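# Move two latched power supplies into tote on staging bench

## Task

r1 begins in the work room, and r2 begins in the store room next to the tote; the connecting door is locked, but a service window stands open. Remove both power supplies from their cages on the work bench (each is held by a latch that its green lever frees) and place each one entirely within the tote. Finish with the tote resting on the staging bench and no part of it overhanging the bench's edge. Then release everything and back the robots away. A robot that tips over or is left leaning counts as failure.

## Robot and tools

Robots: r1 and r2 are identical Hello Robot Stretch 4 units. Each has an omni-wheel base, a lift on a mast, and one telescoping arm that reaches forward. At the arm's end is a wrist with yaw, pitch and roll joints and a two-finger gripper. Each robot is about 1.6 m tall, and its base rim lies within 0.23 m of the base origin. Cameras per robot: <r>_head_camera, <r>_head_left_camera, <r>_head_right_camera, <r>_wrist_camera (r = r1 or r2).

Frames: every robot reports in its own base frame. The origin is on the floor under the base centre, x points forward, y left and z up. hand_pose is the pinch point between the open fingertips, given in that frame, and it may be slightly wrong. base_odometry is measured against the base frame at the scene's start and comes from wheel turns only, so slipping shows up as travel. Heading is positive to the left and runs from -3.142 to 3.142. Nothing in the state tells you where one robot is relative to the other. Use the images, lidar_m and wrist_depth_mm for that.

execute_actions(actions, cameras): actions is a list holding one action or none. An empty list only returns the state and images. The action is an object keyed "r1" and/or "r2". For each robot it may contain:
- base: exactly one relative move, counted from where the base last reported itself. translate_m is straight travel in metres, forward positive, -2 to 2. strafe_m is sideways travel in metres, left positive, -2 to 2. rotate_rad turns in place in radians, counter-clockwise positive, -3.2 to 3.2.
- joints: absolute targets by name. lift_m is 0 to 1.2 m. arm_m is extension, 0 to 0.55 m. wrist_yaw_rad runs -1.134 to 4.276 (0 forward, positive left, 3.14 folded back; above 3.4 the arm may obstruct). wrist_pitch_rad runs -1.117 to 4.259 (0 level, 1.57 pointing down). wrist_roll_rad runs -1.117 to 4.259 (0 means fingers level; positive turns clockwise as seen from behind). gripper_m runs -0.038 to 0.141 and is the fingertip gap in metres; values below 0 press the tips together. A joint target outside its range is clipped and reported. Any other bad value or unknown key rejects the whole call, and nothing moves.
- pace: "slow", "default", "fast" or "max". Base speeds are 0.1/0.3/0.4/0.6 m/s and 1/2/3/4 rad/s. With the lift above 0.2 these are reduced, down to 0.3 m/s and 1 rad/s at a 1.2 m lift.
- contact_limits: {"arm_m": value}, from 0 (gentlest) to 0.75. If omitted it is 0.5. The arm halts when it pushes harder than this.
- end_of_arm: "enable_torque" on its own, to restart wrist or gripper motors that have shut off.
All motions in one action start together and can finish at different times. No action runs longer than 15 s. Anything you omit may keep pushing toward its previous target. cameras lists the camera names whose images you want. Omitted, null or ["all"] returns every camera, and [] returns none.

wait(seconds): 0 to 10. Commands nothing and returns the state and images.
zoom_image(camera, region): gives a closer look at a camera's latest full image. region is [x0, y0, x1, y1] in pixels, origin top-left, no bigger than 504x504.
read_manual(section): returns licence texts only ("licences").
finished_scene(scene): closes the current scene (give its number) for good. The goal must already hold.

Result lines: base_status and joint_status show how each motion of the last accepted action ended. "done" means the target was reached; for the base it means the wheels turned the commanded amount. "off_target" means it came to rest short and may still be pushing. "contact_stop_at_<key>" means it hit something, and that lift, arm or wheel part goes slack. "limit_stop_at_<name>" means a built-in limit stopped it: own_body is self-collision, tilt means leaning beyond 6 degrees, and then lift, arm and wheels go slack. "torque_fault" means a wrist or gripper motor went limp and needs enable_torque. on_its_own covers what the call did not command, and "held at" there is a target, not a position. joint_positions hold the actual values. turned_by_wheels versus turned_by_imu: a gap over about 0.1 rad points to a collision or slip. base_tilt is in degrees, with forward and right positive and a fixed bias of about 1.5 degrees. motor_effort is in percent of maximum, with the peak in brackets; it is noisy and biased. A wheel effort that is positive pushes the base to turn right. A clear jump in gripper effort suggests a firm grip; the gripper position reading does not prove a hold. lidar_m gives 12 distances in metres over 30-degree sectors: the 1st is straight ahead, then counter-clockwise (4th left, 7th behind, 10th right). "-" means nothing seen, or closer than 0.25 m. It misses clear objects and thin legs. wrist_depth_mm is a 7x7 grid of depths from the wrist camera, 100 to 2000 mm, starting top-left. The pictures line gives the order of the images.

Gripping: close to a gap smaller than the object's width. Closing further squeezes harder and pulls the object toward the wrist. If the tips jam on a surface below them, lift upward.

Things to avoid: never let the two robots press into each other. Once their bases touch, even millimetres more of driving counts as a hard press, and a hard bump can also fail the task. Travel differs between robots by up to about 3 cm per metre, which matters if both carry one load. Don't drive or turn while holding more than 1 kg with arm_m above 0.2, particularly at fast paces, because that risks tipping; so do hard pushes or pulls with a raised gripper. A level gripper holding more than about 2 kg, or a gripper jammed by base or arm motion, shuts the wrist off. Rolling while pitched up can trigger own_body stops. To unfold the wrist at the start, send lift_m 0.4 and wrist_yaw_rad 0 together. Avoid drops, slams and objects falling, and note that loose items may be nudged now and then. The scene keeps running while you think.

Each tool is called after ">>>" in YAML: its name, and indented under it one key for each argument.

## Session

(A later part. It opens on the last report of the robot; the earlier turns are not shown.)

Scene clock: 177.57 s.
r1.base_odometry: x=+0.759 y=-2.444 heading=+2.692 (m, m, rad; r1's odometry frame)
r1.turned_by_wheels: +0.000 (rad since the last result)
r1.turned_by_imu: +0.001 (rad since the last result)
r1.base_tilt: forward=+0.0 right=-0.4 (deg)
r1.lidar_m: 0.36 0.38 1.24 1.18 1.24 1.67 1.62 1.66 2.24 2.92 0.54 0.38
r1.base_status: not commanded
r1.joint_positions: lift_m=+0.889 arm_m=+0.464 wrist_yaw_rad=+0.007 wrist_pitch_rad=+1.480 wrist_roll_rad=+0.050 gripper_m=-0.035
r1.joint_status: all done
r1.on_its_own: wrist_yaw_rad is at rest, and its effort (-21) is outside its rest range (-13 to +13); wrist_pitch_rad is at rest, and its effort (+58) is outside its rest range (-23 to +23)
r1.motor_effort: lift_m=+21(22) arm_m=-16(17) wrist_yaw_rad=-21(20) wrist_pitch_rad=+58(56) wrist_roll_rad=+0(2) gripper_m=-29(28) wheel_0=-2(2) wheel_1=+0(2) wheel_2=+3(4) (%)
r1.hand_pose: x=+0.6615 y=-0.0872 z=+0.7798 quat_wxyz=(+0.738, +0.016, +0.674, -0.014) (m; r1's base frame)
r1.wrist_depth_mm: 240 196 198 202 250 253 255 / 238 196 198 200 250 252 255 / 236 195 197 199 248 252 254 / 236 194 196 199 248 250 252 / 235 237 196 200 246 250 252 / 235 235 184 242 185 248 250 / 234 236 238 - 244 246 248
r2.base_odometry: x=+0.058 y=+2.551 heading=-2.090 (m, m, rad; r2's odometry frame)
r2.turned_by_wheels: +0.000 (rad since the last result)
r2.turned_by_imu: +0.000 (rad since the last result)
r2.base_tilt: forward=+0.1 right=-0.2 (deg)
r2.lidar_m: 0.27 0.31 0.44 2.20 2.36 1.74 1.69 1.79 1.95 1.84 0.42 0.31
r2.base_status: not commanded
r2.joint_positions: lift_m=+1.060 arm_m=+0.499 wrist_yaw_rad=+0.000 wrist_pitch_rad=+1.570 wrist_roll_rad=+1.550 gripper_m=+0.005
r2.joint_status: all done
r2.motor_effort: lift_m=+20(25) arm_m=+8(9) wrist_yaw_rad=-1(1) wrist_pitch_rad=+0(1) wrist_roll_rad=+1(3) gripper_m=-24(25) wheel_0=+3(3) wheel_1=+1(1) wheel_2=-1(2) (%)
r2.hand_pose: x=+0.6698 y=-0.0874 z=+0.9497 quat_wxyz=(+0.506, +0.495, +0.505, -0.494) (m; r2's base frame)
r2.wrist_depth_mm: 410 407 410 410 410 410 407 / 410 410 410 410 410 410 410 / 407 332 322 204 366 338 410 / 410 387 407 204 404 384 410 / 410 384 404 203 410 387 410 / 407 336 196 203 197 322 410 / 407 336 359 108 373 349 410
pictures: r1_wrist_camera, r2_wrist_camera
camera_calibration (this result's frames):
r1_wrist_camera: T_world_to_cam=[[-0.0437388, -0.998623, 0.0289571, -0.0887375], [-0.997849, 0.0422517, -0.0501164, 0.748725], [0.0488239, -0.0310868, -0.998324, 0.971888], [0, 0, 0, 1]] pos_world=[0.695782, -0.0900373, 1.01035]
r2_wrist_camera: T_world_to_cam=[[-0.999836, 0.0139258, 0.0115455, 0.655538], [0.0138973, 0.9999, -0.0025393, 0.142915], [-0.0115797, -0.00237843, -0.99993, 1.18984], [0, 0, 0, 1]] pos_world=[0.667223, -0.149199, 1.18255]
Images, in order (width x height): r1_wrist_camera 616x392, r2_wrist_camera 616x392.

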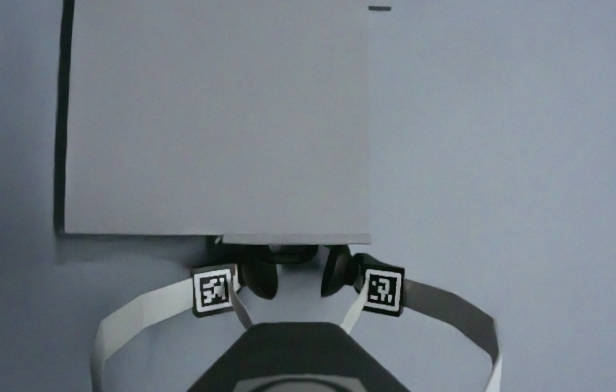

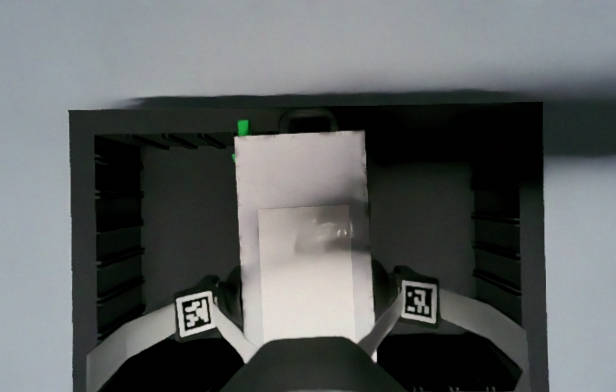

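>>> execute_actions:
  actions:
    - {"r1":{"joints":{"arm_m":0.456,"lift_m":0.886},"pace":"slow"},"r2":{"base":{"translate_m":0.035},"joints":{"wrist_roll_rad":1.588,"arm_m":0.548,"lift_m":1.02}}}
  cameras: ["r1_wrist_camera","r2_wrist_camera"]

Scene clock: 179.03 s.
r1.base_odometry: x=+0.759 y=-2.445 heading=+2.692 (m, m, rad; r1's odometry frame)
r1.turned_by_wheels: +0.000 (rad since the last result)
r1.turned_by_imu: +0.000 (rad since the last result)
r1.base_tilt: forward=-0.1 right=-0.4 (deg)
r1.lidar_m: 0.35 0.36 1.26 1.17 1.22 1.66 1.61 1.68 2.27 2.92 0.53 0.39
r1.base_status: not commanded
r1.joint_positions: lift_m=+0.886 arm_m=+0.458 wrist_yaw_rad=+0.002 wrist_pitch_rad=+1.492 wrist_roll_rad=+0.050 gripper_m=-0.035
r1.joint_status: all done
r1.motor_effort: lift_m=+19(21) arm_m=-12(14) wrist_yaw_rad=-7(21) wrist_pitch_rad=+23(58) wrist_roll_rad=-3(2) gripper_m=-26(28) wheel_0=-2(2) wheel_1=+0(0) wheel_2=+1(3) (%)
r1.hand_pose: x=+0.6520 y=-0.0874 z=+0.7768 quat_wxyz=(+0.734, +0.018, +0.678, -0.016) (m; r1's base frame)
r1.wrist_depth_mm: 235 192 194 197 246 250 250 / 233 192 193 197 245 249 250 / 234 191 194 196 245 247 251 / 233 191 193 195 245 247 250 / 233 236 236 214 243 247 250 / 232 233 182 240 185 245 248 / 232 235 236 - 243 245 248
r2.base_odometry: x=+0.041 y=+2.521 heading=-2.090 (m, m, rad; r2's odometry frame)
r2.turned_by_wheels: +0.001 (rad since the last result)
r2.turned_by_imu: +0.001 (rad since the last result)
r2.base_tilt: forward=+0.1 right=-0.2 (deg)
r2.lidar_m: 0.25 0.26 0.41 2.19 2.42 1.77 1.70 1.83 1.94 1.87 0.37 0.25
r2.base_status: done
r2.joint_positions: lift_m=+1.020 arm_m=+0.547 wrist_yaw_rad=+0.000 wrist_pitch_rad=+1.570 wrist_roll_rad=+1.588 gripper_m=+0.005
r2.joint_status: all done
r2.motor_effort: lift_m=+20(20) arm_m=+7(10) wrist_yaw_rad=-1(2) wrist_pitch_rad=+0(4) wrist_roll_rad=-1(1) gripper_m=-26(24) wheel_0=+5(8) wheel_1=+4(7) wheel_2=-1(10) (%)
r2.hand_pose: x=+0.7178 y=-0.0874 z=+0.9097 quat_wxyz=(+0.496, +0.504, +0.496, -0.504) (m; r2's base frame)
r2.wrist_depth_mm: 368 368 370 368 370 370 370 / 368 370 370 368 370 281 286 / 368 368 296 204 366 368 364 / 370 370 343 204 366 368 368 / 368 370 330 203 366 368 368 / 370 368 196 203 198 368 368 / 368 282 319 108 364 340 349
pictures: r1_wrist_camera, r2_wrist_camera
camera_calibration (this result's frames):
r1_wrist_camera: T_world_to_cam=[[-0.048374, -0.998392, 0.0295391, -0.0866071], [-0.99815, 0.0472296, -0.0382822, 0.730558], [0.0368255, -0.0313363, -0.99883, 0.977471], [0, 0, 0, 1]] pos_world=[0.689021, -0.0903415, 1.00685]
r2_wrist_camera: T_world_to_cam=[[-0.998582, 0.0519222, 0.011762, 0.706212], [0.0518961, 0.998649, -0.00251424, 0.114738], [-0.0118766, -0.00190028, -0.999928, 1.15067], [0, 0, 0, 1]] pos_world=[0.712922, -0.149065, 1.14257]
Images, in order (width x height): r1_wrist_camera 616x392, r2_wrist_camera 616x392.

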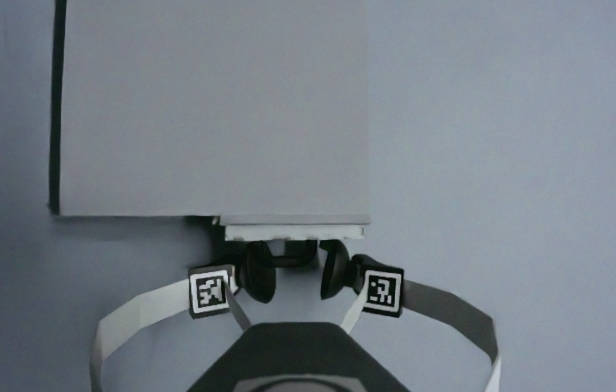

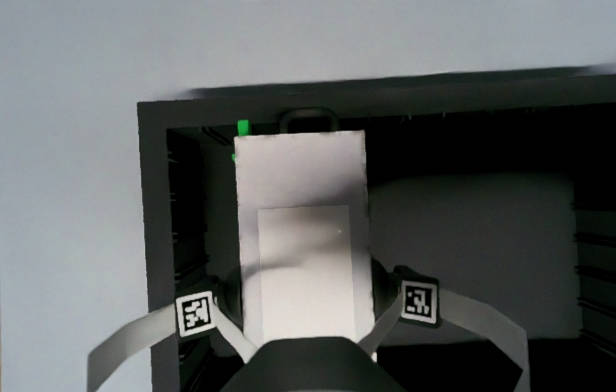

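>>> execute_actions:
  actions:
    - {"r1":{"joints":{"arm_m":0.24},"pace":"slow"},"r2":{"base":{"strafe_m":0.010},"joints":{"lift_m":0.96},"pace":"slow"}}
  cameras: ["r1_wrist_camera","r2_wrist_camera"]

Scene clock: 182.63 s.
r1.base_odometry: x=+0.759 y=-2.445 heading=+2.692 (m, m, rad; r1's odometry frame)
r1.turned_by_wheels: +0.000 (rad since the last result)
r1.turned_by_imu: +0.000 (rad since the last result)
r1.base_tilt: forward=+0.0 right=-0.3 (deg)
r1.lidar_m: 0.34 0.36 1.24 1.17 1.22 1.66 1.62 1.69 2.27 2.92 0.55 0.41
r1.base_status: not commanded
r1.joint_positions: lift_m=+0.886 arm_m=+0.242 wrist_yaw_rad=+0.001 wrist_pitch_rad=+1.498 wrist_roll_rad=+0.050 gripper_m=-0.035
r1.joint_status: all done
r1.motor_effort: lift_m=+19(19) arm_m=-10(15) wrist_yaw_rad=-4(13) wrist_pitch_rad=+5(32) wrist_roll_rad=+1(3) gripper_m=-25(28) wheel_0=-1(2) wheel_1=+1(1) wheel_2=-1(1) (%)
r1.hand_pose: x=+0.4337 y=-0.0874 z=+0.7766 quat_wxyz=(+0.732, +0.018, +0.681, -0.017) (m; r1's base frame)
r1.wrist_depth_mm: 234 237 195 201 244 249 250 / 234 236 196 200 245 248 251 / 234 237 196 199 244 247 251 / 234 237 195 200 244 247 249 / 234 236 202 202 243 246 250 / 233 167 189 240 183 248 249 / 234 236 239 - 1008 1008 1008
r2.base_odometry: x=+0.050 y=+2.516 heading=-2.090 (m, m, rad; r2's odometry frame)
r2.turned_by_wheels: +0.000 (rad since the last result)
r2.turned_by_imu: +0.001 (rad since the last result)
r2.base_tilt: forward=+0.2 right=-0.2 (deg)
r2.lidar_m: 0.26 0.28 0.37 2.18 2.39 1.79 1.68 1.82 1.95 1.90 0.36 0.27
r2.base_status: done
r2.joint_positions: lift_m=+0.960 arm_m=+0.547 wrist_yaw_rad=+0.000 wrist_pitch_rad=+1.570 wrist_roll_rad=+1.588 gripper_m=+0.005
r2.joint_status: all done
r2.motor_effort: lift_m=+20(20) arm_m=+7(8) wrist_yaw_rad=-1(1) wrist_pitch_rad=-1(0) wrist_roll_rad=+1(0) gripper_m=-23(24) wheel_0=-6(7) wheel_1=+2(7) wheel_2=+0(1) (%)
r2.hand_pose: x=+0.7178 y=-0.0874 z=+0.8497 quat_wxyz=(+0.496, +0.504, +0.496, -0.504) (m; r2's base frame)
r2.wrist_depth_mm: 309 309 310 310 310 309 310 / 310 222 222 222 229 238 256 / 309 227 307 203 307 307 307 / 309 237 307 203 307 307 307 / 309 234 307 203 307 309 307 / 310 223 196 203 198 309 309 / 309 222 306 108 309 307 309
pictures: r1_wrist_camera, r2_wrist_camera
camera_calibration (this result's frames):
r1_wrist_camera: T_world_to_cam=[[-0.0490613, -0.998349, 0.0298797, -0.0971525], [-0.998329, 0.0481023, -0.0320107, 0.507971], [0.0305205, -0.0314003, -0.999041, 0.98823], [0, 0, 0, 1]] pos_world=[0.472194, -0.0903959, 1.00645]
r2_wrist_camera: T_world_to_cam=[[-0.998582, 0.0519221, 0.0117516, 0.706931], [0.0518961, 0.998649, -0.0025137, 0.114587], [-0.0118663, -0.00190028, -0.999928, 1.09067], [0, 0, 0, 1]] pos_world=[0.712924, -0.149065, 1.08258]
Images, in order (width x height): r1_wrist_camera 616x392, r2_wrist_camera 616x392.

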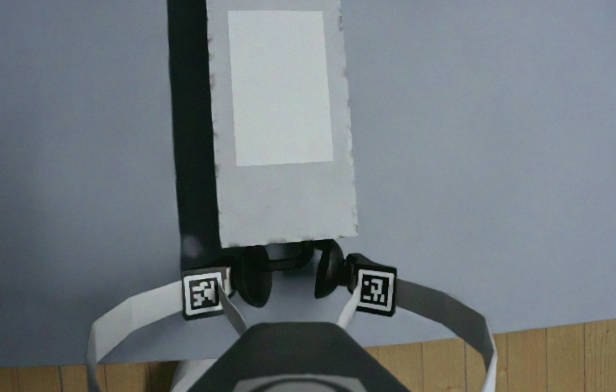

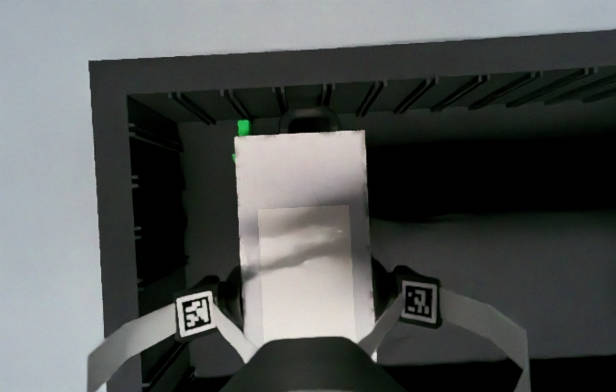

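>>> zoom_image:
  camera: "r2_wrist_camera"
  region: [316,40,616,392]

Region (316, 40, 616, 392) of r2_wrist_camera's 616x392 image, scaled by 1.432; it fills the left 430 columns of this view, and the rest is white.

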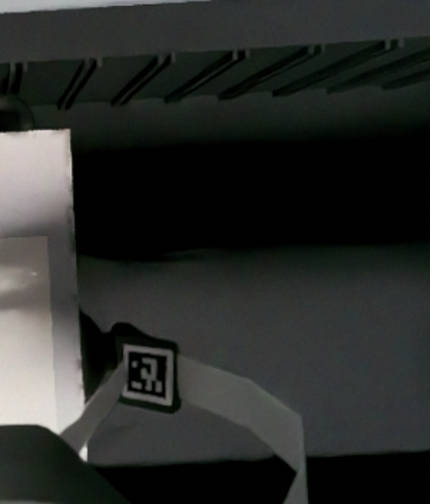

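>>> execute_actions:
  actions:
    - {"r1":{"joints":{"gripper_m":0.12,"lift_m":0.905,"wrist_roll_rad":0.01}},"r2":{"joints":{"lift_m":0.906},"pace":"slow"}}
  cameras: ["r1_wrist_camera","r2_wrist_camera"]

Scene clock: 185.50 s.
r1.base_odometry: x=+0.759 y=-2.445 heading=+2.692 (m, m, rad; r1's odometry frame)
r1.turned_by_wheels: +0.000 (rad since the last result)
r1.turned_by_imu: +0.000 (rad since the last result)
r1.base_tilt: forward=+0.0 right=-0.4 (deg)
r1.lidar_m: 0.37 0.38 1.24 1.18 1.23 1.65 1.62 1.69 2.25 2.91 0.53 0.39
r1.base_status: not commanded
r1.joint_positions: lift_m=+0.905 arm_m=+0.242 wrist_yaw_rad=+0.000 wrist_pitch_rad=+1.501 wrist_roll_rad=+0.010 gripper_m=+0.120
r1.joint_status: all done
r1.motor_effort: lift_m=+22(25) arm_m=-9(10) wrist_yaw_rad=-2(3) wrist_pitch_rad=-3(5) wrist_roll_rad=+0(4) gripper_m=+1(26) wheel_0=+0(1) wheel_1=+1(1) wheel_2=-1(1) (%)
r1.hand_pose: x=+0.4327 y=-0.0874 z=+0.7953 quat_wxyz=(+0.732, +0.004, +0.682, -0.003) (m; r1's base frame)
r1.wrist_depth_mm: 252 254 218 220 264 266 268 / 252 254 219 220 262 265 268 / 250 253 218 219 263 267 268 / 251 254 218 220 263 265 268 / 250 254 256 258 260 265 267 / 251 252 254 258 262 265 267 / 976 976 788 - 1008 1042 1042
r2.base_odometry: x=+0.050 y=+2.516 heading=-2.090 (m, m, rad; r2's odometry frame)
r2.turned_by_wheels: +0.000 (rad since the last result)
r2.turned_by_imu: +0.001 (rad since the last result)
r2.base_tilt: forward=+0.2 right=-0.2 (deg)
r2.lidar_m: 0.25 0.27 0.38 2.19 2.41 1.77 1.72 1.81 1.96 1.88 0.37 0.27
r2.base_status: not commanded
r2.joint_positions: lift_m=+0.906 arm_m=+0.547 wrist_yaw_rad=+0.000 wrist_pitch_rad=+1.570 wrist_roll_rad=+1.588 gripper_m=+0.005
r2.joint_status: all done
r2.motor_effort: lift_m=+20(21) arm_m=+8(7) wrist_yaw_rad=+0(1) wrist_pitch_rad=-1(0) wrist_roll_rad=+0(1) gripper_m=-24(24) wheel_0=-6(6) wheel_1=+2(2) wheel_2=+0(0) (%)
r2.hand_pose: x=+0.7178 y=-0.0874 z=+0.7957 quat_wxyz=(+0.496, +0.504, +0.496, -0.504) (m; r2's base frame)
r2.wrist_depth_mm: 168 169 168 169 169 169 169 / 169 200 211 220 229 237 254 / 168 225 253 203 254 254 255 / 168 221 254 203 254 254 255 / 168 216 254 204 254 254 254 / 168 189 196 203 198 254 255 / 168 197 254 108 254 254 254
pictures: r1_wrist_camera, r2_wrist_camera
camera_calibration (this result's frames):
r1_wrist_camera: T_world_to_cam=[[-0.00998404, -0.999411, 0.0328276, -0.11713], [-0.999525, 0.00901727, -0.0294672, 0.502665], [0.0291538, -0.0331063, -0.999027, 1.00743], [0, 0, 0, 1]] pos_world=[0.471886, -0.0882418, 1.0251]
r2_wrist_camera: T_world_to_cam=[[-0.998582, 0.0519221, 0.0117516, 0.707568], [0.051896, 0.998649, -0.0025137, 0.114451], [-0.0118663, -0.00190028, -0.999928, 1.03669], [0, 0, 0, 1]] pos_world=[0.712927, -0.149065, 1.02859]
Images, in order (width x height): r1_wrist_camera 616x392, r2_wrist_camera 616x392.

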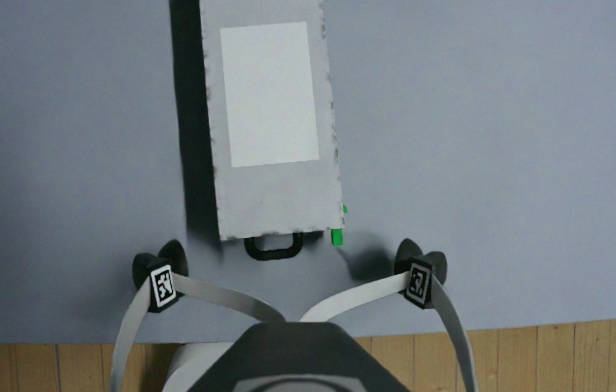

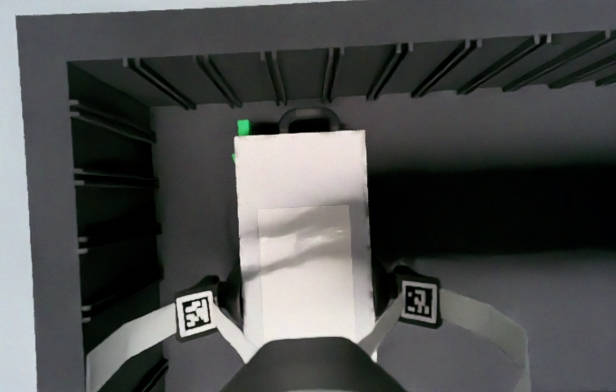

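>>> execute_actions:
  actions:
    - {"r1":{"base":{"strafe_m":0.013},"joints":{"arm_m":0.352,"lift_m":0.902,"wrist_roll_rad":-0.07}},"r2":{"joints":{"gripper_m":0.10,"lift_m":0.904}}}
  cameras: ["r1_wrist_camera","r2_wrist_camera"]

Scene clock: 187.40 s.
r1.base_odometry: x=+0.753 y=-2.456 heading=+2.692 (m, m, rad; r1's odometry frame)
r1.turned_by_wheels: +0.000 (rad since the last result)
r1.turned_by_imu: +0.000 (rad since the last result)
r1.base_tilt: forward=+0.0 right=-0.4 (deg)
r1.lidar_m: 0.36 0.35 1.21 1.15 1.21 1.64 1.60 1.69 2.27 2.92 0.54 0.39
r1.base_status: done
r1.joint_positions: lift_m=+0.902 arm_m=+0.350 wrist_yaw_rad=+0.000 wrist_pitch_rad=+1.500 wrist_roll_rad=-0.070 gripper_m=+0.120
r1.joint_status: all done
r1.motor_effort: lift_m=+18(21) arm_m=+9(11) wrist_yaw_rad=-1(1) wrist_pitch_rad=-2(2) wrist_roll_rad=+0(3) gripper_m=+1(0) wheel_0=+1(9) wheel_1=+0(8) wheel_2=-1(1) (%)
r1.hand_pose: x=+0.5416 y=-0.0874 z=+0.7926 quat_wxyz=(+0.731, -0.026, +0.681, +0.024) (m; r1's base frame)
r1.wrist_depth_mm: 247 251 253 220 256 263 266 / 248 250 254 256 262 262 265 / 247 250 252 217 259 263 265 / 247 250 251 216 259 264 266 / 246 249 216 216 258 263 266 / 247 248 214 215 258 263 266 / 247 250 253 - 259 264 266
r2.base_odometry: x=+0.050 y=+2.516 heading=-2.090 (m, m, rad; r2's odometry frame)
r2.turned_by_wheels: +0.000 (rad since the last result)
r2.turned_by_imu: +0.000 (rad since the last result)
r2.base_tilt: forward=+0.1 right=-0.2 (deg)
r2.lidar_m: 0.25 0.25 0.37 2.20 2.41 1.80 1.71 1.84 1.98 1.87 0.37 0.28
r2.base_status: not commanded
r2.joint_positions: lift_m=+0.904 arm_m=+0.547 wrist_yaw_rad=+0.000 wrist_pitch_rad=+1.570 wrist_roll_rad=+1.588 gripper_m=+0.100
r2.joint_status: all done
r2.motor_effort: lift_m=+20(19) arm_m=+7(7) wrist_yaw_rad=+0(1) wrist_pitch_rad=-1(3) wrist_roll_rad=+0(1) gripper_m=-2(24) wheel_0=-6(6) wheel_1=+2(2) wheel_2=+0(0) (%)
r2.hand_pose: x=+0.7177 y=-0.0874 z=+0.7937 quat_wxyz=(+0.496, +0.504, +0.496, -0.504) (m; r2's base frame)
r2.wrist_depth_mm: 169 169 169 169 169 168 169 / 169 198 210 220 227 237 251 / 169 224 254 214 254 254 254 / 168 220 254 214 254 254 254 / 169 215 253 214 254 254 254 / 168 201 198 214 214 254 254 / 169 185 254 108 254 255 254
pictures: r1_wrist_camera, r2_wrist_camera
camera_calibration (this result's frames):
r1_wrist_camera: T_world_to_cam=[[0.0696996, -0.996827, 0.0384336, -0.163324], [-0.997047, -0.0708568, -0.0296158, 0.603224], [0.0322451, -0.0362558, -0.998822, 0.999438], [0, 0, 0, 1]] pos_world=[0.580599, -0.0838276, 1.0224]
r2_wrist_camera: T_world_to_cam=[[-0.99856, 0.0522411, 0.0121807, 0.707119], [0.0522139, 0.998633, -0.00253609, 0.114241], [-0.0122966, -0.00189644, -0.999923, 1.03503], [0, 0, 0, 1]] pos_world=[0.712863, -0.149063, 1.02662]
Images, in order (width x height): r1_wrist_camera 616x392, r2_wrist_camera 616x392.

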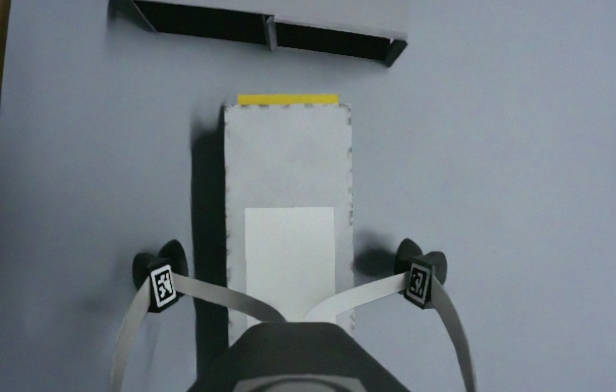

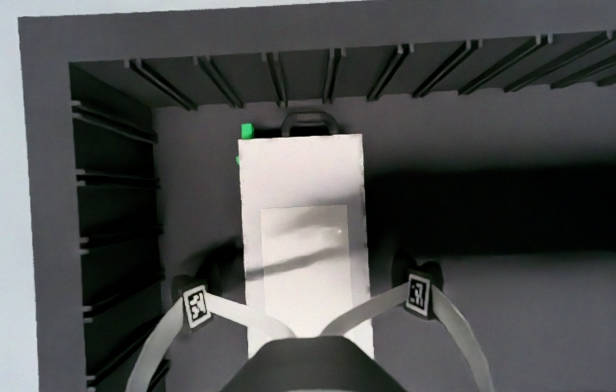

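>>> execute_actions:
  actions:
    - {"r1":{"joints":{"gripper_m":0.005}},"r2":{"joints":{"lift_m":1.03},"pace":"fast"}}
  cameras: []

>>> execute_actions:
  actions:
    - {"r1":{"joints":{"lift_m":0.95,"arm_m":0.02,"wrist_roll_rad":0.0},"base":{"translate_m":-0.03},"pace":"fast"},"r2":{"joints":{"arm_m":0.0,"wrist_roll_rad":0.04,"gripper_m":0.12},"base":{"translate_m":-0.115},"pace":"fast"}}
  cameras: ["r1_wrist_camera","r2_head_camera"]

Scene clock: 189.53 s.
r1.base_odometry: x=+0.753 y=-2.456 heading=+2.692 (m, m, rad; r1's odometry frame)
r1.turned_by_wheels: +0.000 (rad since the last result)
r1.turned_by_imu: +0.000 (rad since the last result)
r1.base_tilt: forward=+0.0 right=-0.3 (deg)
r1.lidar_m: 0.34 0.36 1.22 1.16 1.21 1.65 1.62 1.70 2.27 2.92 0.53 0.37
r1.base_status: not commanded
r1.joint_positions: lift_m=+0.902 arm_m=+0.350 wrist_yaw_rad=+0.000 wrist_pitch_rad=+1.501 wrist_roll_rad=-0.070 gripper_m=+0.006
r1.joint_status: all done
r1.motor_effort: lift_m=+22(21) arm_m=+9(9) wrist_yaw_rad=-1(2) wrist_pitch_rad=-1(2) wrist_roll_rad=-1(3) gripper_m=-31(29) wheel_0=+1(1) wheel_1=+1(1) wheel_2=-1(1) (%)
r1.hand_pose: x=+0.5415 y=-0.0874 z=+0.7924 quat_wxyz=(+0.731, -0.026, +0.681, +0.024) (m; r1's base frame)
r1.wrist_depth_mm: 245 248 249 253 236 259 263 / 246 248 251 254 257 262 264 / 245 248 250 203 258 260 263 / 246 248 249 203 257 260 263 / 245 248 201 201 257 260 264 / 247 173 200 202 189 260 262 / 246 248 250 - 258 259 263
r2.base_odometry: x=+0.050 y=+2.516 heading=-2.090 (m, m, rad; r2's odometry frame)
r2.turned_by_wheels: +0.000 (rad since the last result)
r2.turned_by_imu: +0.001 (rad since the last result)
r2.base_tilt: forward=+0.2 right=-0.2 (deg)
r2.lidar_m: 0.25 0.29 0.38 2.18 2.41 1.79 1.71 1.80 1.97 1.88 0.37 0.27
r2.base_status: not commanded
r2.joint_positions: lift_m=+1.030 arm_m=+0.547 wrist_yaw_rad=+0.000 wrist_pitch_rad=+1.570 wrist_roll_rad=+1.588 gripper_m=+0.100
r2.joint_status: all done
r2.motor_effort: lift_m=+22(24) arm_m=+8(7) wrist_yaw_rad=+0(0) wrist_pitch_rad=-1(1) wrist_roll_rad=+0(0) gripper_m=-1(1) wheel_0=-6(6) wheel_1=+2(2) wheel_2=+0(0) (%)
r2.hand_pose: x=+0.7177 y=-0.0874 z=+0.9195 quat_wxyz=(+0.496, +0.504, +0.496, -0.504) (m; r2's base frame)
r2.wrist_depth_mm: 382 382 379 379 382 379 382 / 382 379 382 382 294 303 293 / 379 382 347 355 379 379 368 / 382 379 379 340 379 377 377 / 379 382 377 338 379 379 377 / 379 379 198 340 377 379 379 / 382 379 336 108 357 320 330
pictures: none
No camera images: the call's "cameras" was empty. Leave "cameras" out to get every camera's image.

Scene clock: 191.73 s.
r1.base_odometry: x=+0.780 y=-2.469 heading=+2.692 (m, m, rad; r1's odometry frame)
r1.turned_by_wheels: +0.000 (rad since the last result)
r1.turned_by_imu: +0.001 (rad since the last result)
r1.base_tilt: forward=+0.0 right=-0.3 (deg)
r1.lidar_m: 0.37 0.42 1.22 1.15 1.22 1.61 1.59 1.65 2.20 2.92 0.57 0.29
r1.base_status: done
r1.joint_positions: lift_m=+0.950 arm_m=+0.022 wrist_yaw_rad=+0.000 wrist_pitch_rad=+1.501 wrist_roll_rad=+0.000 gripper_m=+0.006
r1.joint_status: all done
r1.motor_effort: lift_m=+26(30) arm_m=-9(11) wrist_yaw_rad=-1(5) wrist_pitch_rad=-4(6) wrist_roll_rad=-1(2) gripper_m=-30(30) wheel_0=+0(10) wheel_1=+1(3) wheel_2=+1(10) (%)
r1.hand_pose: x=+0.2126 y=-0.0874 z=+0.8400 quat_wxyz=(+0.731, +0.000, +0.682, +0.000) (m; r1's base frame)
r1.wrist_depth_mm: 1025 362 324 325 327 707 342 / 1042 1025 707 1060 1060 1078 1078 / 1025 1025 1042 203 1042 1078 1098 / 1025 1042 1025 203 1078 1098 1098 / 1025 1025 201 202 1078 1098 1098 / 1025 174 200 202 189 1078 1078 / 1025 1025 842 - 1060 1078 1098
r2.base_odometry: x=+0.107 y=+2.615 heading=-2.090 (m, m, rad; r2's odometry frame)
r2.turned_by_wheels: +0.000 (rad since the last result)
r2.turned_by_imu: +0.000 (rad since the last result)
r2.base_tilt: forward=+0.2 right=-0.2 (deg)
r2.lidar_m: 0.35 0.40 0.57 2.19 2.26 1.68 1.61 1.69 1.94 1.87 0.55 0.40
r2.base_status: done
r2.joint_positions: lift_m=+1.030 arm_m=+0.003 wrist_yaw_rad=+0.000 wrist_pitch_rad=+1.570 wrist_roll_rad=+0.040 gripper_m=+0.120
r2.joint_status: all done
joint sent to its limit — the command would take r2.arm_m past its lower limit, so that joint was sent only as far as its limit.
r2.motor_effort: lift_m=+22(22) arm_m=-8(5) wrist_yaw_rad=+1(1) wrist_pitch_rad=-2(2) wrist_roll_rad=-3(6) gripper_m=-1(2) wheel_0=-2(9) wheel_1=-1(6) wheel_2=+2(12) (%)
r2.hand_pose: x=+0.1740 y=-0.0874 z=+0.9195 quat_wxyz=(+0.707, +0.014, +0.707, -0.014) (m; r2's base frame)
r2.wrist_depth_mm: 382 384 384 384 387 384 387 / 1118 1118 1118 1118 1138 1138 1118 / 1118 1118 1138 1118 1138 1138 1138 / 1118 1118 1118 1138 1118 1138 1138 / 1118 1138 917 917 1138 1118 1118 / 1118 1118 917 904 1118 1138 1138 / 1138 1118 1118 108 1098 1138 1118
pictures: r1_wrist_camera, r2_head_camera
camera_calibration (this result's frames):
r1_wrist_camera: T_world_to_cam=[[0.0000399929, -0.999438, 0.0335296, -0.123516], [-0.999582, -0.00100878, -0.0288771, 0.282562], [0.0288947, -0.0335144, -0.99902, 1.05846], [0, 0, 0, 1]] pos_world=[0.251865, -0.0876879, 1.06972]
Images, in order (width x height): r1_wrist_camera 616x392, r2_head_camera 420x560.

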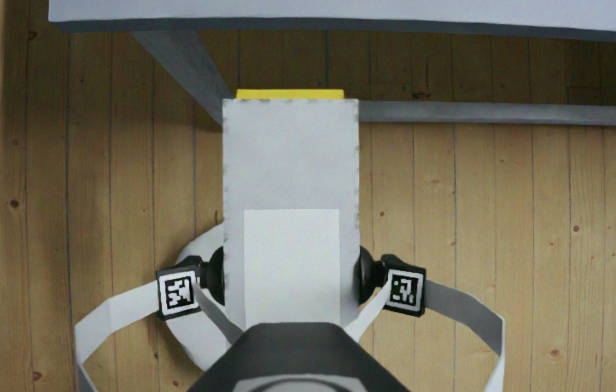

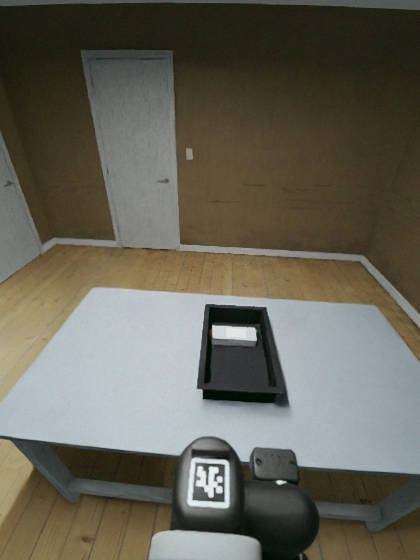

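>>> execute_actions:
  actions:
    - {"r1":{"joints":{"lift_m":0.5},"base":{"rotate_rad":-1.555},"pace":"fast"},"r2":{"joints":{"lift_m":0.6},"base":{"rotate_rad":1.557},"pace":"fast"}}
  cameras: ["r1_head_camera"]

>>> execute_actions:
  actions:
    - {"r1":{"base":{"translate_m":2.0},"pace":"max"},"r2":{"base":{"translate_m":1.81},"pace":"max"}}
  cameras: ["r1_head_camera","r2_head_camera"]

Scene clock: 194.30 s.
r1.base_odometry: x=+0.780 y=-2.469 heading=+1.137 (m, m, rad; r1's odometry frame)
r1.turned_by_wheels: -1.555 (rad since the last result)
r1.turned_by_imu: -1.574 (rad since the last result)
r1.base_tilt: forward=+0.0 right=-0.4 (deg)
r1.lidar_m: 2.91 0.56 0.40 0.38 0.41 1.21 1.16 1.21 1.66 1.58 1.64 2.24
r1.base_status: done
r1.joint_positions: lift_m=+0.500 arm_m=+0.022 wrist_yaw_rad=+0.000 wrist_pitch_rad=+1.501 wrist_roll_rad=+0.000 gripper_m=+0.006
r1.joint_status: all done
r1.motor_effort: lift_m=+22(24) arm_m=-9(9) wrist_yaw_rad=-1(3) wrist_pitch_rad=-3(3) wrist_roll_rad=+2(0) gripper_m=-31(32) wheel_0=+0(3) wheel_1=+0(8) wheel_2=-1(6) (%)
r1.hand_pose: x=+0.2127 y=-0.0874 z=+0.3903 quat_wxyz=(+0.731, +0.000, +0.682, +0.000) (m; r1's base frame)
r1.wrist_depth_mm: 591 609 609 609 621 627 634 / 597 603 597 609 621 634 640 / 597 597 609 203 621 627 634 / 597 603 603 203 621 634 634 / 591 597 201 202 615 627 640 / 591 173 200 202 189 627 634 / 389 392 399 - 627 634 634
r2.base_odometry: x=+0.107 y=+2.615 heading=-0.534 (m, m, rad; r2's odometry frame)
r2.turned_by_wheels: +1.556 (rad since the last result)
r2.turned_by_imu: +1.571 (rad since the last result)
r2.base_tilt: forward=+0.1 right=-0.2 (deg)
r2.lidar_m: 2.19 2.28 1.66 1.60 1.67 1.96 1.88 0.54 0.39 0.37 0.40 0.55
r2.base_status: done
r2.joint_positions: lift_m=+0.600 arm_m=+0.003 wrist_yaw_rad=+0.000 wrist_pitch_rad=+1.570 wrist_roll_rad=+0.040 gripper_m=+0.120
r2.joint_status: all done
r2.motor_effort: lift_m=+17(21) arm_m=-8(8) wrist_yaw_rad=+0(0) wrist_pitch_rad=-1(1) wrist_roll_rad=-2(1) gripper_m=-1(1) wheel_0=-4(8) wheel_1=-2(6) wheel_2=-2(9) (%)
r2.hand_pose: x=+0.1741 y=-0.0874 z=+0.4899 quat_wxyz=(+0.707, +0.014, +0.707, -0.014) (m; r2's base frame)
r2.wrist_depth_mm: 707 715 707 715 715 723 715 / 707 707 707 715 715 707 715 / 715 715 715 715 715 707 715 / 707 707 715 707 707 707 715 / 699 707 500 504 715 707 715 / 707 508 500 500 500 715 707 / 699 496 496 108 707 707 569
pictures: r1_head_camera
Images, in order (width x height): r1_head_camera 420x560.

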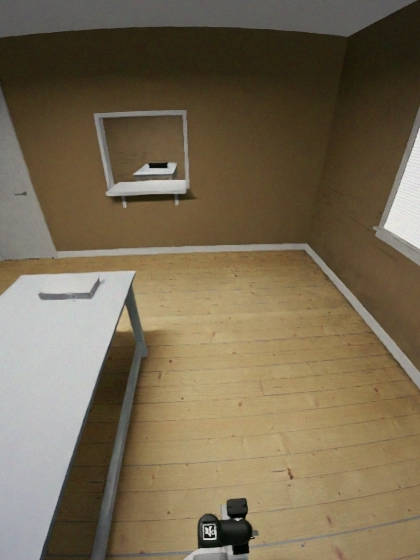

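Scene clock: 199.77 s.
r1.base_odometry: x=+1.620 y=-0.654 heading=+1.137 (m, m, rad; r1's odometry frame)
r1.turned_by_wheels: +0.000 (rad since the last result)
r1.turned_by_imu: +0.004 (rad since the last result)
r1.base_tilt: forward=+0.0 right=-0.4 (deg)
r1.lidar_m: 0.91 0.93 1.27 3.14 0.84 0.73 1.63 2.28 1.63 1.57 1.60 1.15
r1.base_status: done
r1.joint_positions: lift_m=+0.500 arm_m=+0.022 wrist_yaw_rad=+0.000 wrist_pitch_rad=+1.501 wrist_roll_rad=+0.000 gripper_m=+0.006
r1.joint_status: not commanded
r1.motor_effort: lift_m=+22(22) arm_m=-9(9) wrist_yaw_rad=-2(2) wrist_pitch_rad=-2(5) wrist_roll_rad=-2(1) gripper_m=-31(32) wheel_0=-1(5) wheel_1=-1(11) wheel_2=+1(13) (%)
r1.hand_pose: x=+0.2127 y=-0.0874 z=+0.3903 quat_wxyz=(+0.731, +0.000, +0.682, +0.000) (m; r1's base frame)
r1.wrist_depth_mm: 591 603 597 615 621 627 634 / 597 597 609 609 621 634 634 / 591 609 609 202 621 627 634 / 591 603 597 202 621 627 640 / 591 603 201 202 621 634 640 / 591 174 200 201 189 621 634 / 387 392 397 - 621 627 634
r2.base_odometry: x=+1.665 y=+1.695 heading=-0.533 (m, m, rad; r2's odometry frame)
r2.turned_by_wheels: +0.000 (rad since the last result)
r2.turned_by_imu: +0.005 (rad since the last result)
r2.base_tilt: forward=+0.1 right=-0.2 (deg)
r2.lidar_m: 0.41 0.63 0.91 1.59 1.68 2.32 1.55 1.20 1.64 2.29 0.58 0.39
r2.base_status: done
r2.joint_positions: lift_m=+0.600 arm_m=+0.003 wrist_yaw_rad=+0.000 wrist_pitch_rad=+1.570 wrist_roll_rad=+0.040 gripper_m=+0.120
r2.joint_status: not commanded
r2.motor_effort: lift_m=+17(17) arm_m=-7(8) wrist_yaw_rad=+0(1) wrist_pitch_rad=+0(1) wrist_roll_rad=-3(2) gripper_m=-2(0) wheel_0=+2(10) wheel_1=+1(8) wheel_2=+0(17) (%)
r2.hand_pose: x=+0.1740 y=-0.0874 z=+0.4899 quat_wxyz=(+0.707, +0.014, +0.707, -0.014) (m; r2's base frame)
r2.wrist_depth_mm: 707 707 715 715 707 707 715 / 707 707 715 715 715 715 715 / 707 707 715 715 707 715 715 / 707 707 707 715 707 715 715 / 707 707 500 500 707 715 715 / 699 512 500 500 500 707 707 / 707 500 496 108 707 707 707
pictures: r1_head_camera, r2_head_camera
Images, in order (width x height): r1_head_camera 420x560, r2_head_camera 420x560.

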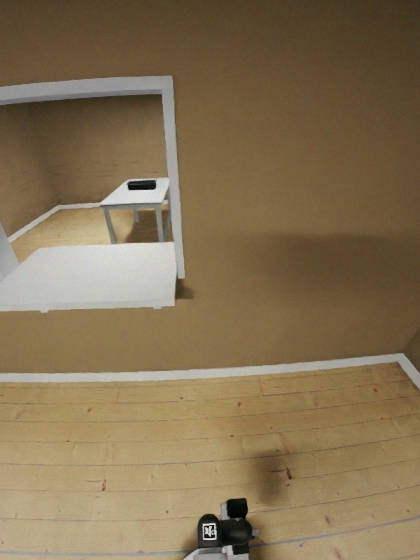

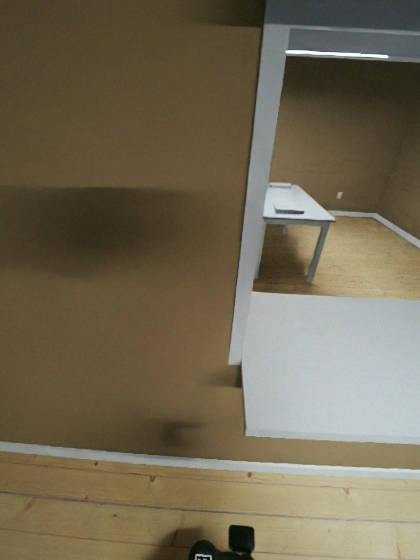

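>>> execute_actions:
  actions:
    - {"r1":{"base":{"strafe_m":0.51},"pace":"max"},"r2":{"base":{"strafe_m":-0.32},"joints":{"lift_m":1.13},"pace":"fast"}}
  cameras: []

>>> execute_actions:
  actions:
    - {"r1":{"base":{"translate_m":0.52},"joints":{"lift_m":1.11},"pace":"max"}}
  cameras: ["r1_head_camera","r2_head_camera"]

Scene clock: 202.40 s.
r1.base_odometry: x=+1.158 y=-0.440 heading=+1.137 (m, m, rad; r1's odometry frame)
r1.turned_by_wheels: +0.000 (rad since the last result)
r1.turned_by_imu: -0.001 (rad since the last result)
r1.base_tilt: forward=+0.0 right=-0.4 (deg)
r1.lidar_m: 0.89 0.94 1.59 2.64 0.86 0.62 0.57 3.01 2.17 2.08 1.61 0.95
r1.base_status: done
r1.joint_positions: lift_m=+0.500 arm_m=+0.022 wrist_yaw_rad=+0.000 wrist_pitch_rad=+1.501 wrist_roll_rad=+0.000 gripper_m=+0.006
r1.joint_status: not commanded
r1.motor_effort: lift_m=+23(23) arm_m=-9(9) wrist_yaw_rad=-1(3) wrist_pitch_rad=-2(2) wrist_roll_rad=+0(1) gripper_m=-29(32) wheel_0=+0(12) wheel_1=+0(14) wheel_2=+1(2) (%)
r1.hand_pose: x=+0.2127 y=-0.0874 z=+0.3903 quat_wxyz=(+0.731, +0.000, +0.682, +0.000) (m; r1's base frame)
r1.wrist_depth_mm: 597 597 603 609 615 621 634 / 603 597 603 609 615 627 634 / 597 603 603 204 615 627 640 / 597 609 603 202 615 627 634 / 597 609 201 202 621 627 640 / 591 173 200 201 189 627 627 / 389 392 394 - 621 627 634
r2.base_odometry: x=+1.503 y=+1.420 heading=-0.533 (m, m, rad; r2's odometry frame)
r2.turned_by_wheels: +0.000 (rad since the last result)
r2.turned_by_imu: +0.000 (rad since the last result)
r2.base_tilt: forward=+0.1 right=-0.2 (deg)
r2.lidar_m: 0.38 0.39 0.88 1.91 2.01 2.76 1.09 1.17 2.94 2.28 0.57 0.42
r2.base_status: done
r2.joint_positions: lift_m=+1.130 arm_m=+0.003 wrist_yaw_rad=+0.000 wrist_pitch_rad=+1.570 wrist_roll_rad=+0.040 gripper_m=+0.120
r2.joint_status: all done
r2.motor_effort: lift_m=+22(23) arm_m=-8(8) wrist_yaw_rad=+0(0) wrist_pitch_rad=+0(1) wrist_roll_rad=-1(4) gripper_m=-1(1) wheel_0=+1(14) wheel_1=+0(12) wheel_2=+0(0) (%)
r2.hand_pose: x=+0.1740 y=-0.0874 z=+1.0195 quat_wxyz=(+0.707, +0.014, +0.707, -0.014) (m; r2's base frame)
r2.wrist_depth_mm: 332 334 343 357 866 917 960 / 1042 1098 1138 1182 1229 1229 1229 / 1205 1205 1229 1229 1229 1205 1229 / 1205 1229 1229 1205 1205 1229 1229 / 1205 1229 1008 1008 1205 1229 1229 / 1229 1229 1025 1008 1229 1229 1229 / 1205 1229 1229 108 1229 1229 1205
pictures: none
No camera images: the call's "cameras" was empty. Leave "cameras" out to get every camera's image.

Scene clock: 205.00 s.
r1.base_odometry: x=+1.376 y=+0.032 heading=+1.137 (m, m, rad; r1's odometry frame)
r1.turned_by_wheels: +0.000 (rad since the last result)
r1.turned_by_imu: +0.001 (rad since the last result)
r1.base_tilt: forward=-0.1 right=-0.4 (deg)
r1.lidar_m: 0.29 0.40 0.55 2.29 2.76 1.15 1.09 3.00 2.16 2.09 0.59 0.29
r1.base_status: done
r1.joint_positions: lift_m=+1.110 arm_m=+0.022 wrist_yaw_rad=+0.000 wrist_pitch_rad=+1.501 wrist_roll_rad=+0.000 gripper_m=+0.006
r1.joint_status: all done
r1.motor_effort: lift_m=+25(29) arm_m=-9(9) wrist_yaw_rad=-3(4) wrist_pitch_rad=-3(6) wrist_roll_rad=+0(3) gripper_m=-30(31) wheel_0=-1(3) wheel_1=+0(7) wheel_2=+0(13) (%)
r1.hand_pose: x=+0.2126 y=-0.0874 z=+1.0001 quat_wxyz=(+0.731, +0.000, +0.682, +0.000) (m; r1's base frame)
r1.wrist_depth_mm: 312 315 314 314 319 322 324 / 1160 1138 1098 1008 1138 1138 1138 / 1182 1182 1182 202 1229 1229 1255 / 1160 1182 1205 203 1205 1229 1229 / 1160 1160 201 202 1205 1229 1255 / 1182 173 200 201 189 1229 1255 / 1205 1160 1205 - 1255 1229 1255
r2.base_odometry: x=+1.503 y=+1.420 heading=-0.533 (m, m, rad; r2's odometry frame)
r2.turned_by_wheels: +0.000 (rad since the last result)
r2.turned_by_imu: +0.001 (rad since the last result)
r2.base_tilt: forward=+0.1 right=-0.1 (deg)
r2.lidar_m: 0.38 0.40 0.88 1.88 2.02 2.77 1.08 1.15 2.89 2.31 0.57 0.39
r2.base_status: not commanded
r2.joint_positions: lift_m=+1.130 arm_m=+0.003 wrist_yaw_rad=+0.000 wrist_pitch_rad=+1.570 wrist_roll_rad=+0.040 gripper_m=+0.120
r2.joint_status: not commanded
r2.motor_effort: lift_m=+22(21) arm_m=-8(7) wrist_yaw_rad=+0(0) wrist_pitch_rad=+0(1) wrist_roll_rad=-3(1) gripper_m=-1(1) wheel_0=+1(1) wheel_1=+0(0) wheel_2=+0(0) (%)
r2.hand_pose: x=+0.1740 y=-0.0874 z=+1.0195 quat_wxyz=(+0.707, +0.014, +0.707, -0.014) (m; r2's base frame)
r2.wrist_depth_mm: 332 334 343 359 878 917 960 / 1060 1098 1138 1205 1229 1229 1229 / 1229 1229 1229 1229 1229 1229 1229 / 1205 1229 1229 1205 1229 1229 1229 / 1229 1229 1025 1008 1205 1229 1205 / 1229 1229 1008 1008 1229 1229 1205 / 1229 1229 1229 108 1205 1229 1229
pictures: r1_head_camera, r2_head_camera
Images, in order (width x height): r1_head_camera 420x560, r2_head_camera 420x560.

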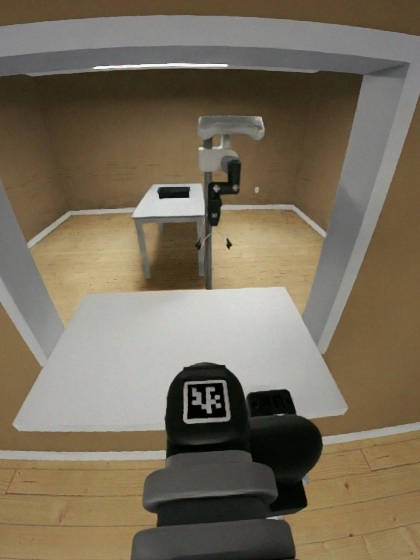

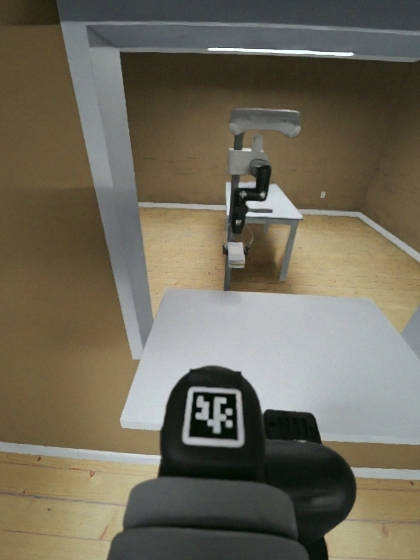

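>>> execute_actions:
  actions:
    - {"r1":{"joints":{"arm_m":0.53,"lift_m":1.07},"pace":"fast"}}
  cameras: ["r2_head_camera"]

Scene clock: 207.20 s.
r1.base_odometry: x=+1.376 y=+0.032 heading=+1.137 (m, m, rad; r1's odometry frame)
r1.turned_by_wheels: +0.000 (rad since the last result)
r1.turned_by_imu: +0.000 (rad since the last result)
r1.base_tilt: forward=+0.0 right=-0.4 (deg)
r1.lidar_m: 0.36 0.40 0.54 2.27 2.74 1.16 1.08 3.01 2.18 2.08 0.56 0.38
r1.base_status: not commanded
r1.joint_positions: lift_m=+1.070 arm_m=+0.528 wrist_yaw_rad=+0.000 wrist_pitch_rad=+1.500 wrist_roll_rad=+0.000 gripper_m=+0.006
r1.joint_status: all done
r1.motor_effort: lift_m=+22(23) arm_m=+9(11) wrist_yaw_rad=-2(3) wrist_pitch_rad=-2(7) wrist_roll_rad=+0(0) gripper_m=-30(32) wheel_0=-1(1) wheel_1=+0(0) wheel_2=+0(0) (%)
r1.hand_pose: x=+0.7196 y=-0.0874 z=+0.9603 quat_wxyz=(+0.732, +0.000, +0.682, +0.000) (m; r1's base frame)
r1.wrist_depth_mm: 260 263 266 268 273 276 279 / 260 263 266 268 271 276 278 / 262 263 266 202 274 276 278 / 260 263 265 202 273 276 278 / 260 264 200 203 272 274 277 / 260 173 200 202 189 274 278 / 259 264 265 - 273 274 279
r2.base_odometry: x=+1.503 y=+1.420 heading=-0.533 (m, m, rad; r2's odometry frame)
r2.turned_by_wheels: +0.000 (rad since the last result)
r2.turned_by_imu: +0.001 (rad since the last result)
r2.base_tilt: forward=+0.1 right=-0.2 (deg)
r2.lidar_m: 0.36 0.39 0.87 1.91 1.98 2.77 1.10 1.18 2.92 2.30 0.55 0.40
r2.base_status: not commanded
r2.joint_positions: lift_m=+1.130 arm_m=+0.003 wrist_yaw_rad=+0.000 wrist_pitch_rad=+1.570 wrist_roll_rad=+0.040 gripper_m=+0.120
r2.joint_status: not commanded
r2.motor_effort: lift_m=+22(22) arm_m=-8(8) wrist_yaw_rad=+0(0) wrist_pitch_rad=-1(0) wrist_roll_rad=-3(1) gripper_m=-1(1) wheel_0=+1(1) wheel_1=+0(1) wheel_2=+0(0) (%)
r2.hand_pose: x=+0.1740 y=-0.0874 z=+1.0195 quat_wxyz=(+0.707, +0.014, +0.707, -0.014) (m; r2's base frame)
r2.wrist_depth_mm: 332 334 343 357 878 904 960 / 1060 1098 1138 1205 1229 1229 1229 / 1229 1229 1205 1229 1229 1229 1255 / 1229 1229 1205 1229 1205 1229 1229 / 1205 1229 1008 1008 1229 1205 1205 / 1229 1229 1008 1008 1229 1229 1229 / 1205 1205 1229 108 1229 1205 1229
pictures: r2_head_camera
Images, in order (width x height): r2_head_camera 420x560.

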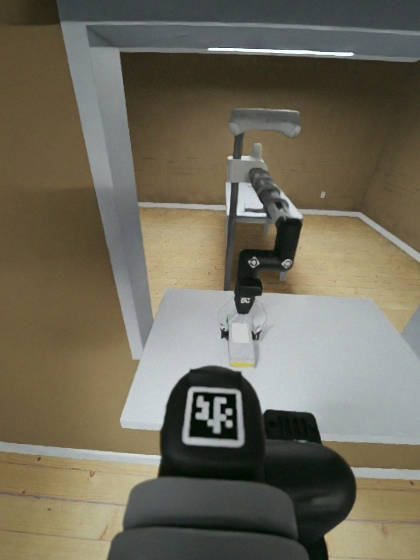

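>>> execute_actions:
  actions:
    - {"r1":{"joints":{"lift_m":1.056,"gripper_m":0.11}}}
  cameras: []

>>> execute_actions:
  actions:
    - {"r1":{"joints":{"arm_m":0.01,"lift_m":1.075},"base":{"translate_m":-0.2},"pace":"fast"},"r2":{"joints":{"arm_m":0.36,"lift_m":1.12}}}
  cameras: ["r2_wrist_camera"]

Scene clock: 209.17 s.
r1.base_odometry: x=+1.376 y=+0.032 heading=+1.137 (m, m, rad; r1's odometry frame)
r1.turned_by_wheels: +0.000 (rad since the last result)
r1.turned_by_imu: +0.000 (rad since the last result)
r1.base_tilt: forward=+0.0 right=-0.4 (deg)
r1.lidar_m: 0.37 0.40 0.56 2.29 2.76 1.15 1.09 3.01 2.17 2.09 0.56 0.39
r1.base_status: not commanded
r1.joint_positions: lift_m=+1.056 arm_m=+0.528 wrist_yaw_rad=+0.000 wrist_pitch_rad=+1.501 wrist_roll_rad=+0.000 gripper_m=+0.110
r1.joint_status: all done
r1.motor_effort: lift_m=+21(23) arm_m=+9(9) wrist_yaw_rad=+0(0) wrist_pitch_rad=-2(8) wrist_roll_rad=+0(0) gripper_m=+1(29) wheel_0=-1(1) wheel_1=+1(0) wheel_2=+0(0) (%)
r1.hand_pose: x=+0.7195 y=-0.0874 z=+0.9464 quat_wxyz=(+0.731, +0.000, +0.682, +0.000) (m; r1's base frame)
r1.wrist_depth_mm: 250 251 255 257 262 265 267 / 249 252 254 258 260 265 267 / 249 251 252 218 260 265 267 / 249 251 253 218 260 264 267 / 249 250 215 216 259 264 266 / 249 250 216 216 259 264 266 / 249 251 253 - 259 263 266
r2.base_odometry: x=+1.503 y=+1.420 heading=-0.533 (m, m, rad; r2's odometry frame)
r2.turned_by_wheels: +0.000 (rad since the last result)
r2.turned_by_imu: +0.000 (rad since the last result)
r2.base_tilt: forward=+0.1 right=-0.2 (deg)
r2.lidar_m: 0.38 0.40 0.91 1.91 1.99 2.73 1.08 1.18 2.92 2.30 0.57 0.42
r2.base_status: not commanded
r2.joint_positions: lift_m=+1.130 arm_m=+0.003 wrist_yaw_rad=+0.000 wrist_pitch_rad=+1.570 wrist_roll_rad=+0.040 gripper_m=+0.120
r2.joint_status: not commanded
r2.motor_effort: lift_m=+22(22) arm_m=-8(8) wrist_yaw_rad=+0(0) wrist_pitch_rad=-1(1) wrist_roll_rad=-3(1) gripper_m=+0(1) wheel_0=+1(1) wheel_1=+0(1) wheel_2=+0(0) (%)
r2.hand_pose: x=+0.1740 y=-0.0874 z=+1.0195 quat_wxyz=(+0.707, +0.014, +0.707, -0.014) (m; r2's base frame)
r2.wrist_depth_mm: 332 334 345 357 878 917 960 / 1042 1098 1118 1182 1205 1229 1205 / 1229 1205 1205 1205 1229 1229 1229 / 1229 1205 1229 1205 1229 1229 1229 / 1205 1229 1025 1008 1205 1229 1229 / 1205 1229 1008 1008 1205 1229 1229 / 1229 1229 1205 108 1205 1229 1229
pictures: none
No camera images: the call's "cameras" was empty. Leave "cameras" out to get every camera's image.

Scene clock: 211.33 s.
r1.base_odometry: x=+1.292 y=-0.150 heading=+1.137 (m, m, rad; r1's odometry frame)
r1.turned_by_wheels: +0.000 (rad since the last result)
r1.turned_by_imu: +0.000 (rad since the last result)
r1.base_tilt: forward=+0.0 right=-0.4 (deg)
r1.lidar_m: 0.56 0.58 1.15 2.63 2.75 0.95 0.89 3.00 2.17 2.10 1.18 0.61
r1.base_status: done
r1.joint_positions: lift_m=+1.075 arm_m=+0.012 wrist_yaw_rad=+0.000 wrist_pitch_rad=+1.500 wrist_roll_rad=+0.000 gripper_m=+0.110
r1.joint_status: all done
r1.motor_effort: lift_m=+22(24) arm_m=-9(9) wrist_yaw_rad=-1(3) wrist_pitch_rad=-1(2) wrist_roll_rad=+1(3) gripper_m=-1(0) wheel_0=+0(3) wheel_1=-1(7) wheel_2=-2(9) (%)
r1.hand_pose: x=+0.2028 y=-0.0874 z=+0.9653 quat_wxyz=(+0.732, +0.000, +0.682, +0.000) (m; r1's base frame)
r1.wrist_depth_mm: 1118 1160 1182 1182 1182 1182 1182 / 1138 1182 1160 1182 1182 1229 1205 / 1160 1160 1160 1160 1182 1205 1255 / 1138 1160 1160 1182 1205 1205 1229 / 1138 1118 960 976 1205 1182 1255 / 1138 1160 946 960 1160 1205 1205 / 1160 1160 1160 - 1205 1205 1205
r2.base_odometry: x=+1.503 y=+1.420 heading=-0.533 (m, m, rad; r2's odometry frame)
r2.turned_by_wheels: +0.000 (rad since the last result)
r2.turned_by_imu: +0.001 (rad since the last result)
r2.base_tilt: forward=+0.1 right=-0.2 (deg)
r2.lidar_m: 0.38 0.40 0.89 1.90 2.00 2.73 1.11 1.16 2.92 2.31 0.57 0.40
r2.base_status: not commanded
r2.joint_positions: lift_m=+1.120 arm_m=+0.359 wrist_yaw_rad=+0.000 wrist_pitch_rad=+1.570 wrist_roll_rad=+0.040 gripper_m=+0.120
r2.joint_status: all done
r2.motor_effort: lift_m=+17(20) arm_m=+7(8) wrist_yaw_rad=+0(0) wrist_pitch_rad=+0(1) wrist_roll_rad=-1(2) gripper_m=-1(1) wheel_0=+1(1) wheel_1=+0(1) wheel_2=+0(1) (%)
r2.hand_pose: x=+0.5298 y=-0.0874 z=+1.0099 quat_wxyz=(+0.707, +0.014, +0.707, -0.014) (m; r2's base frame)
r2.wrist_depth_mm: 320 322 322 282 322 322 324 / 322 320 322 282 324 322 322 / 320 320 322 282 320 320 324 / 320 320 320 281 322 322 322 / 319 320 320 320 322 320 322 / 319 319 320 320 322 320 320 / 319 320 319 108 320 320 322
pictures: r2_wrist_camera
camera_calibration (this result's frames):
r2_wrist_camera: T_world_to_cam=[[-0.0754086, -0.997075, 0.0124309, -0.0641896], [-0.99715, 0.0753709, -0.00347199, 0.60077], [0.00252491, -0.0126573, -0.999917, 1.24011], [0, 0, 0, 1]] pos_world=[0.591086, -0.0935859, 1.24289]
Images, in order (width x height): r2_wrist_camera 616x392.

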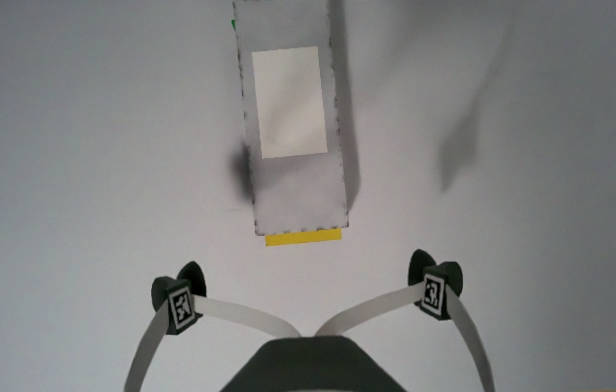

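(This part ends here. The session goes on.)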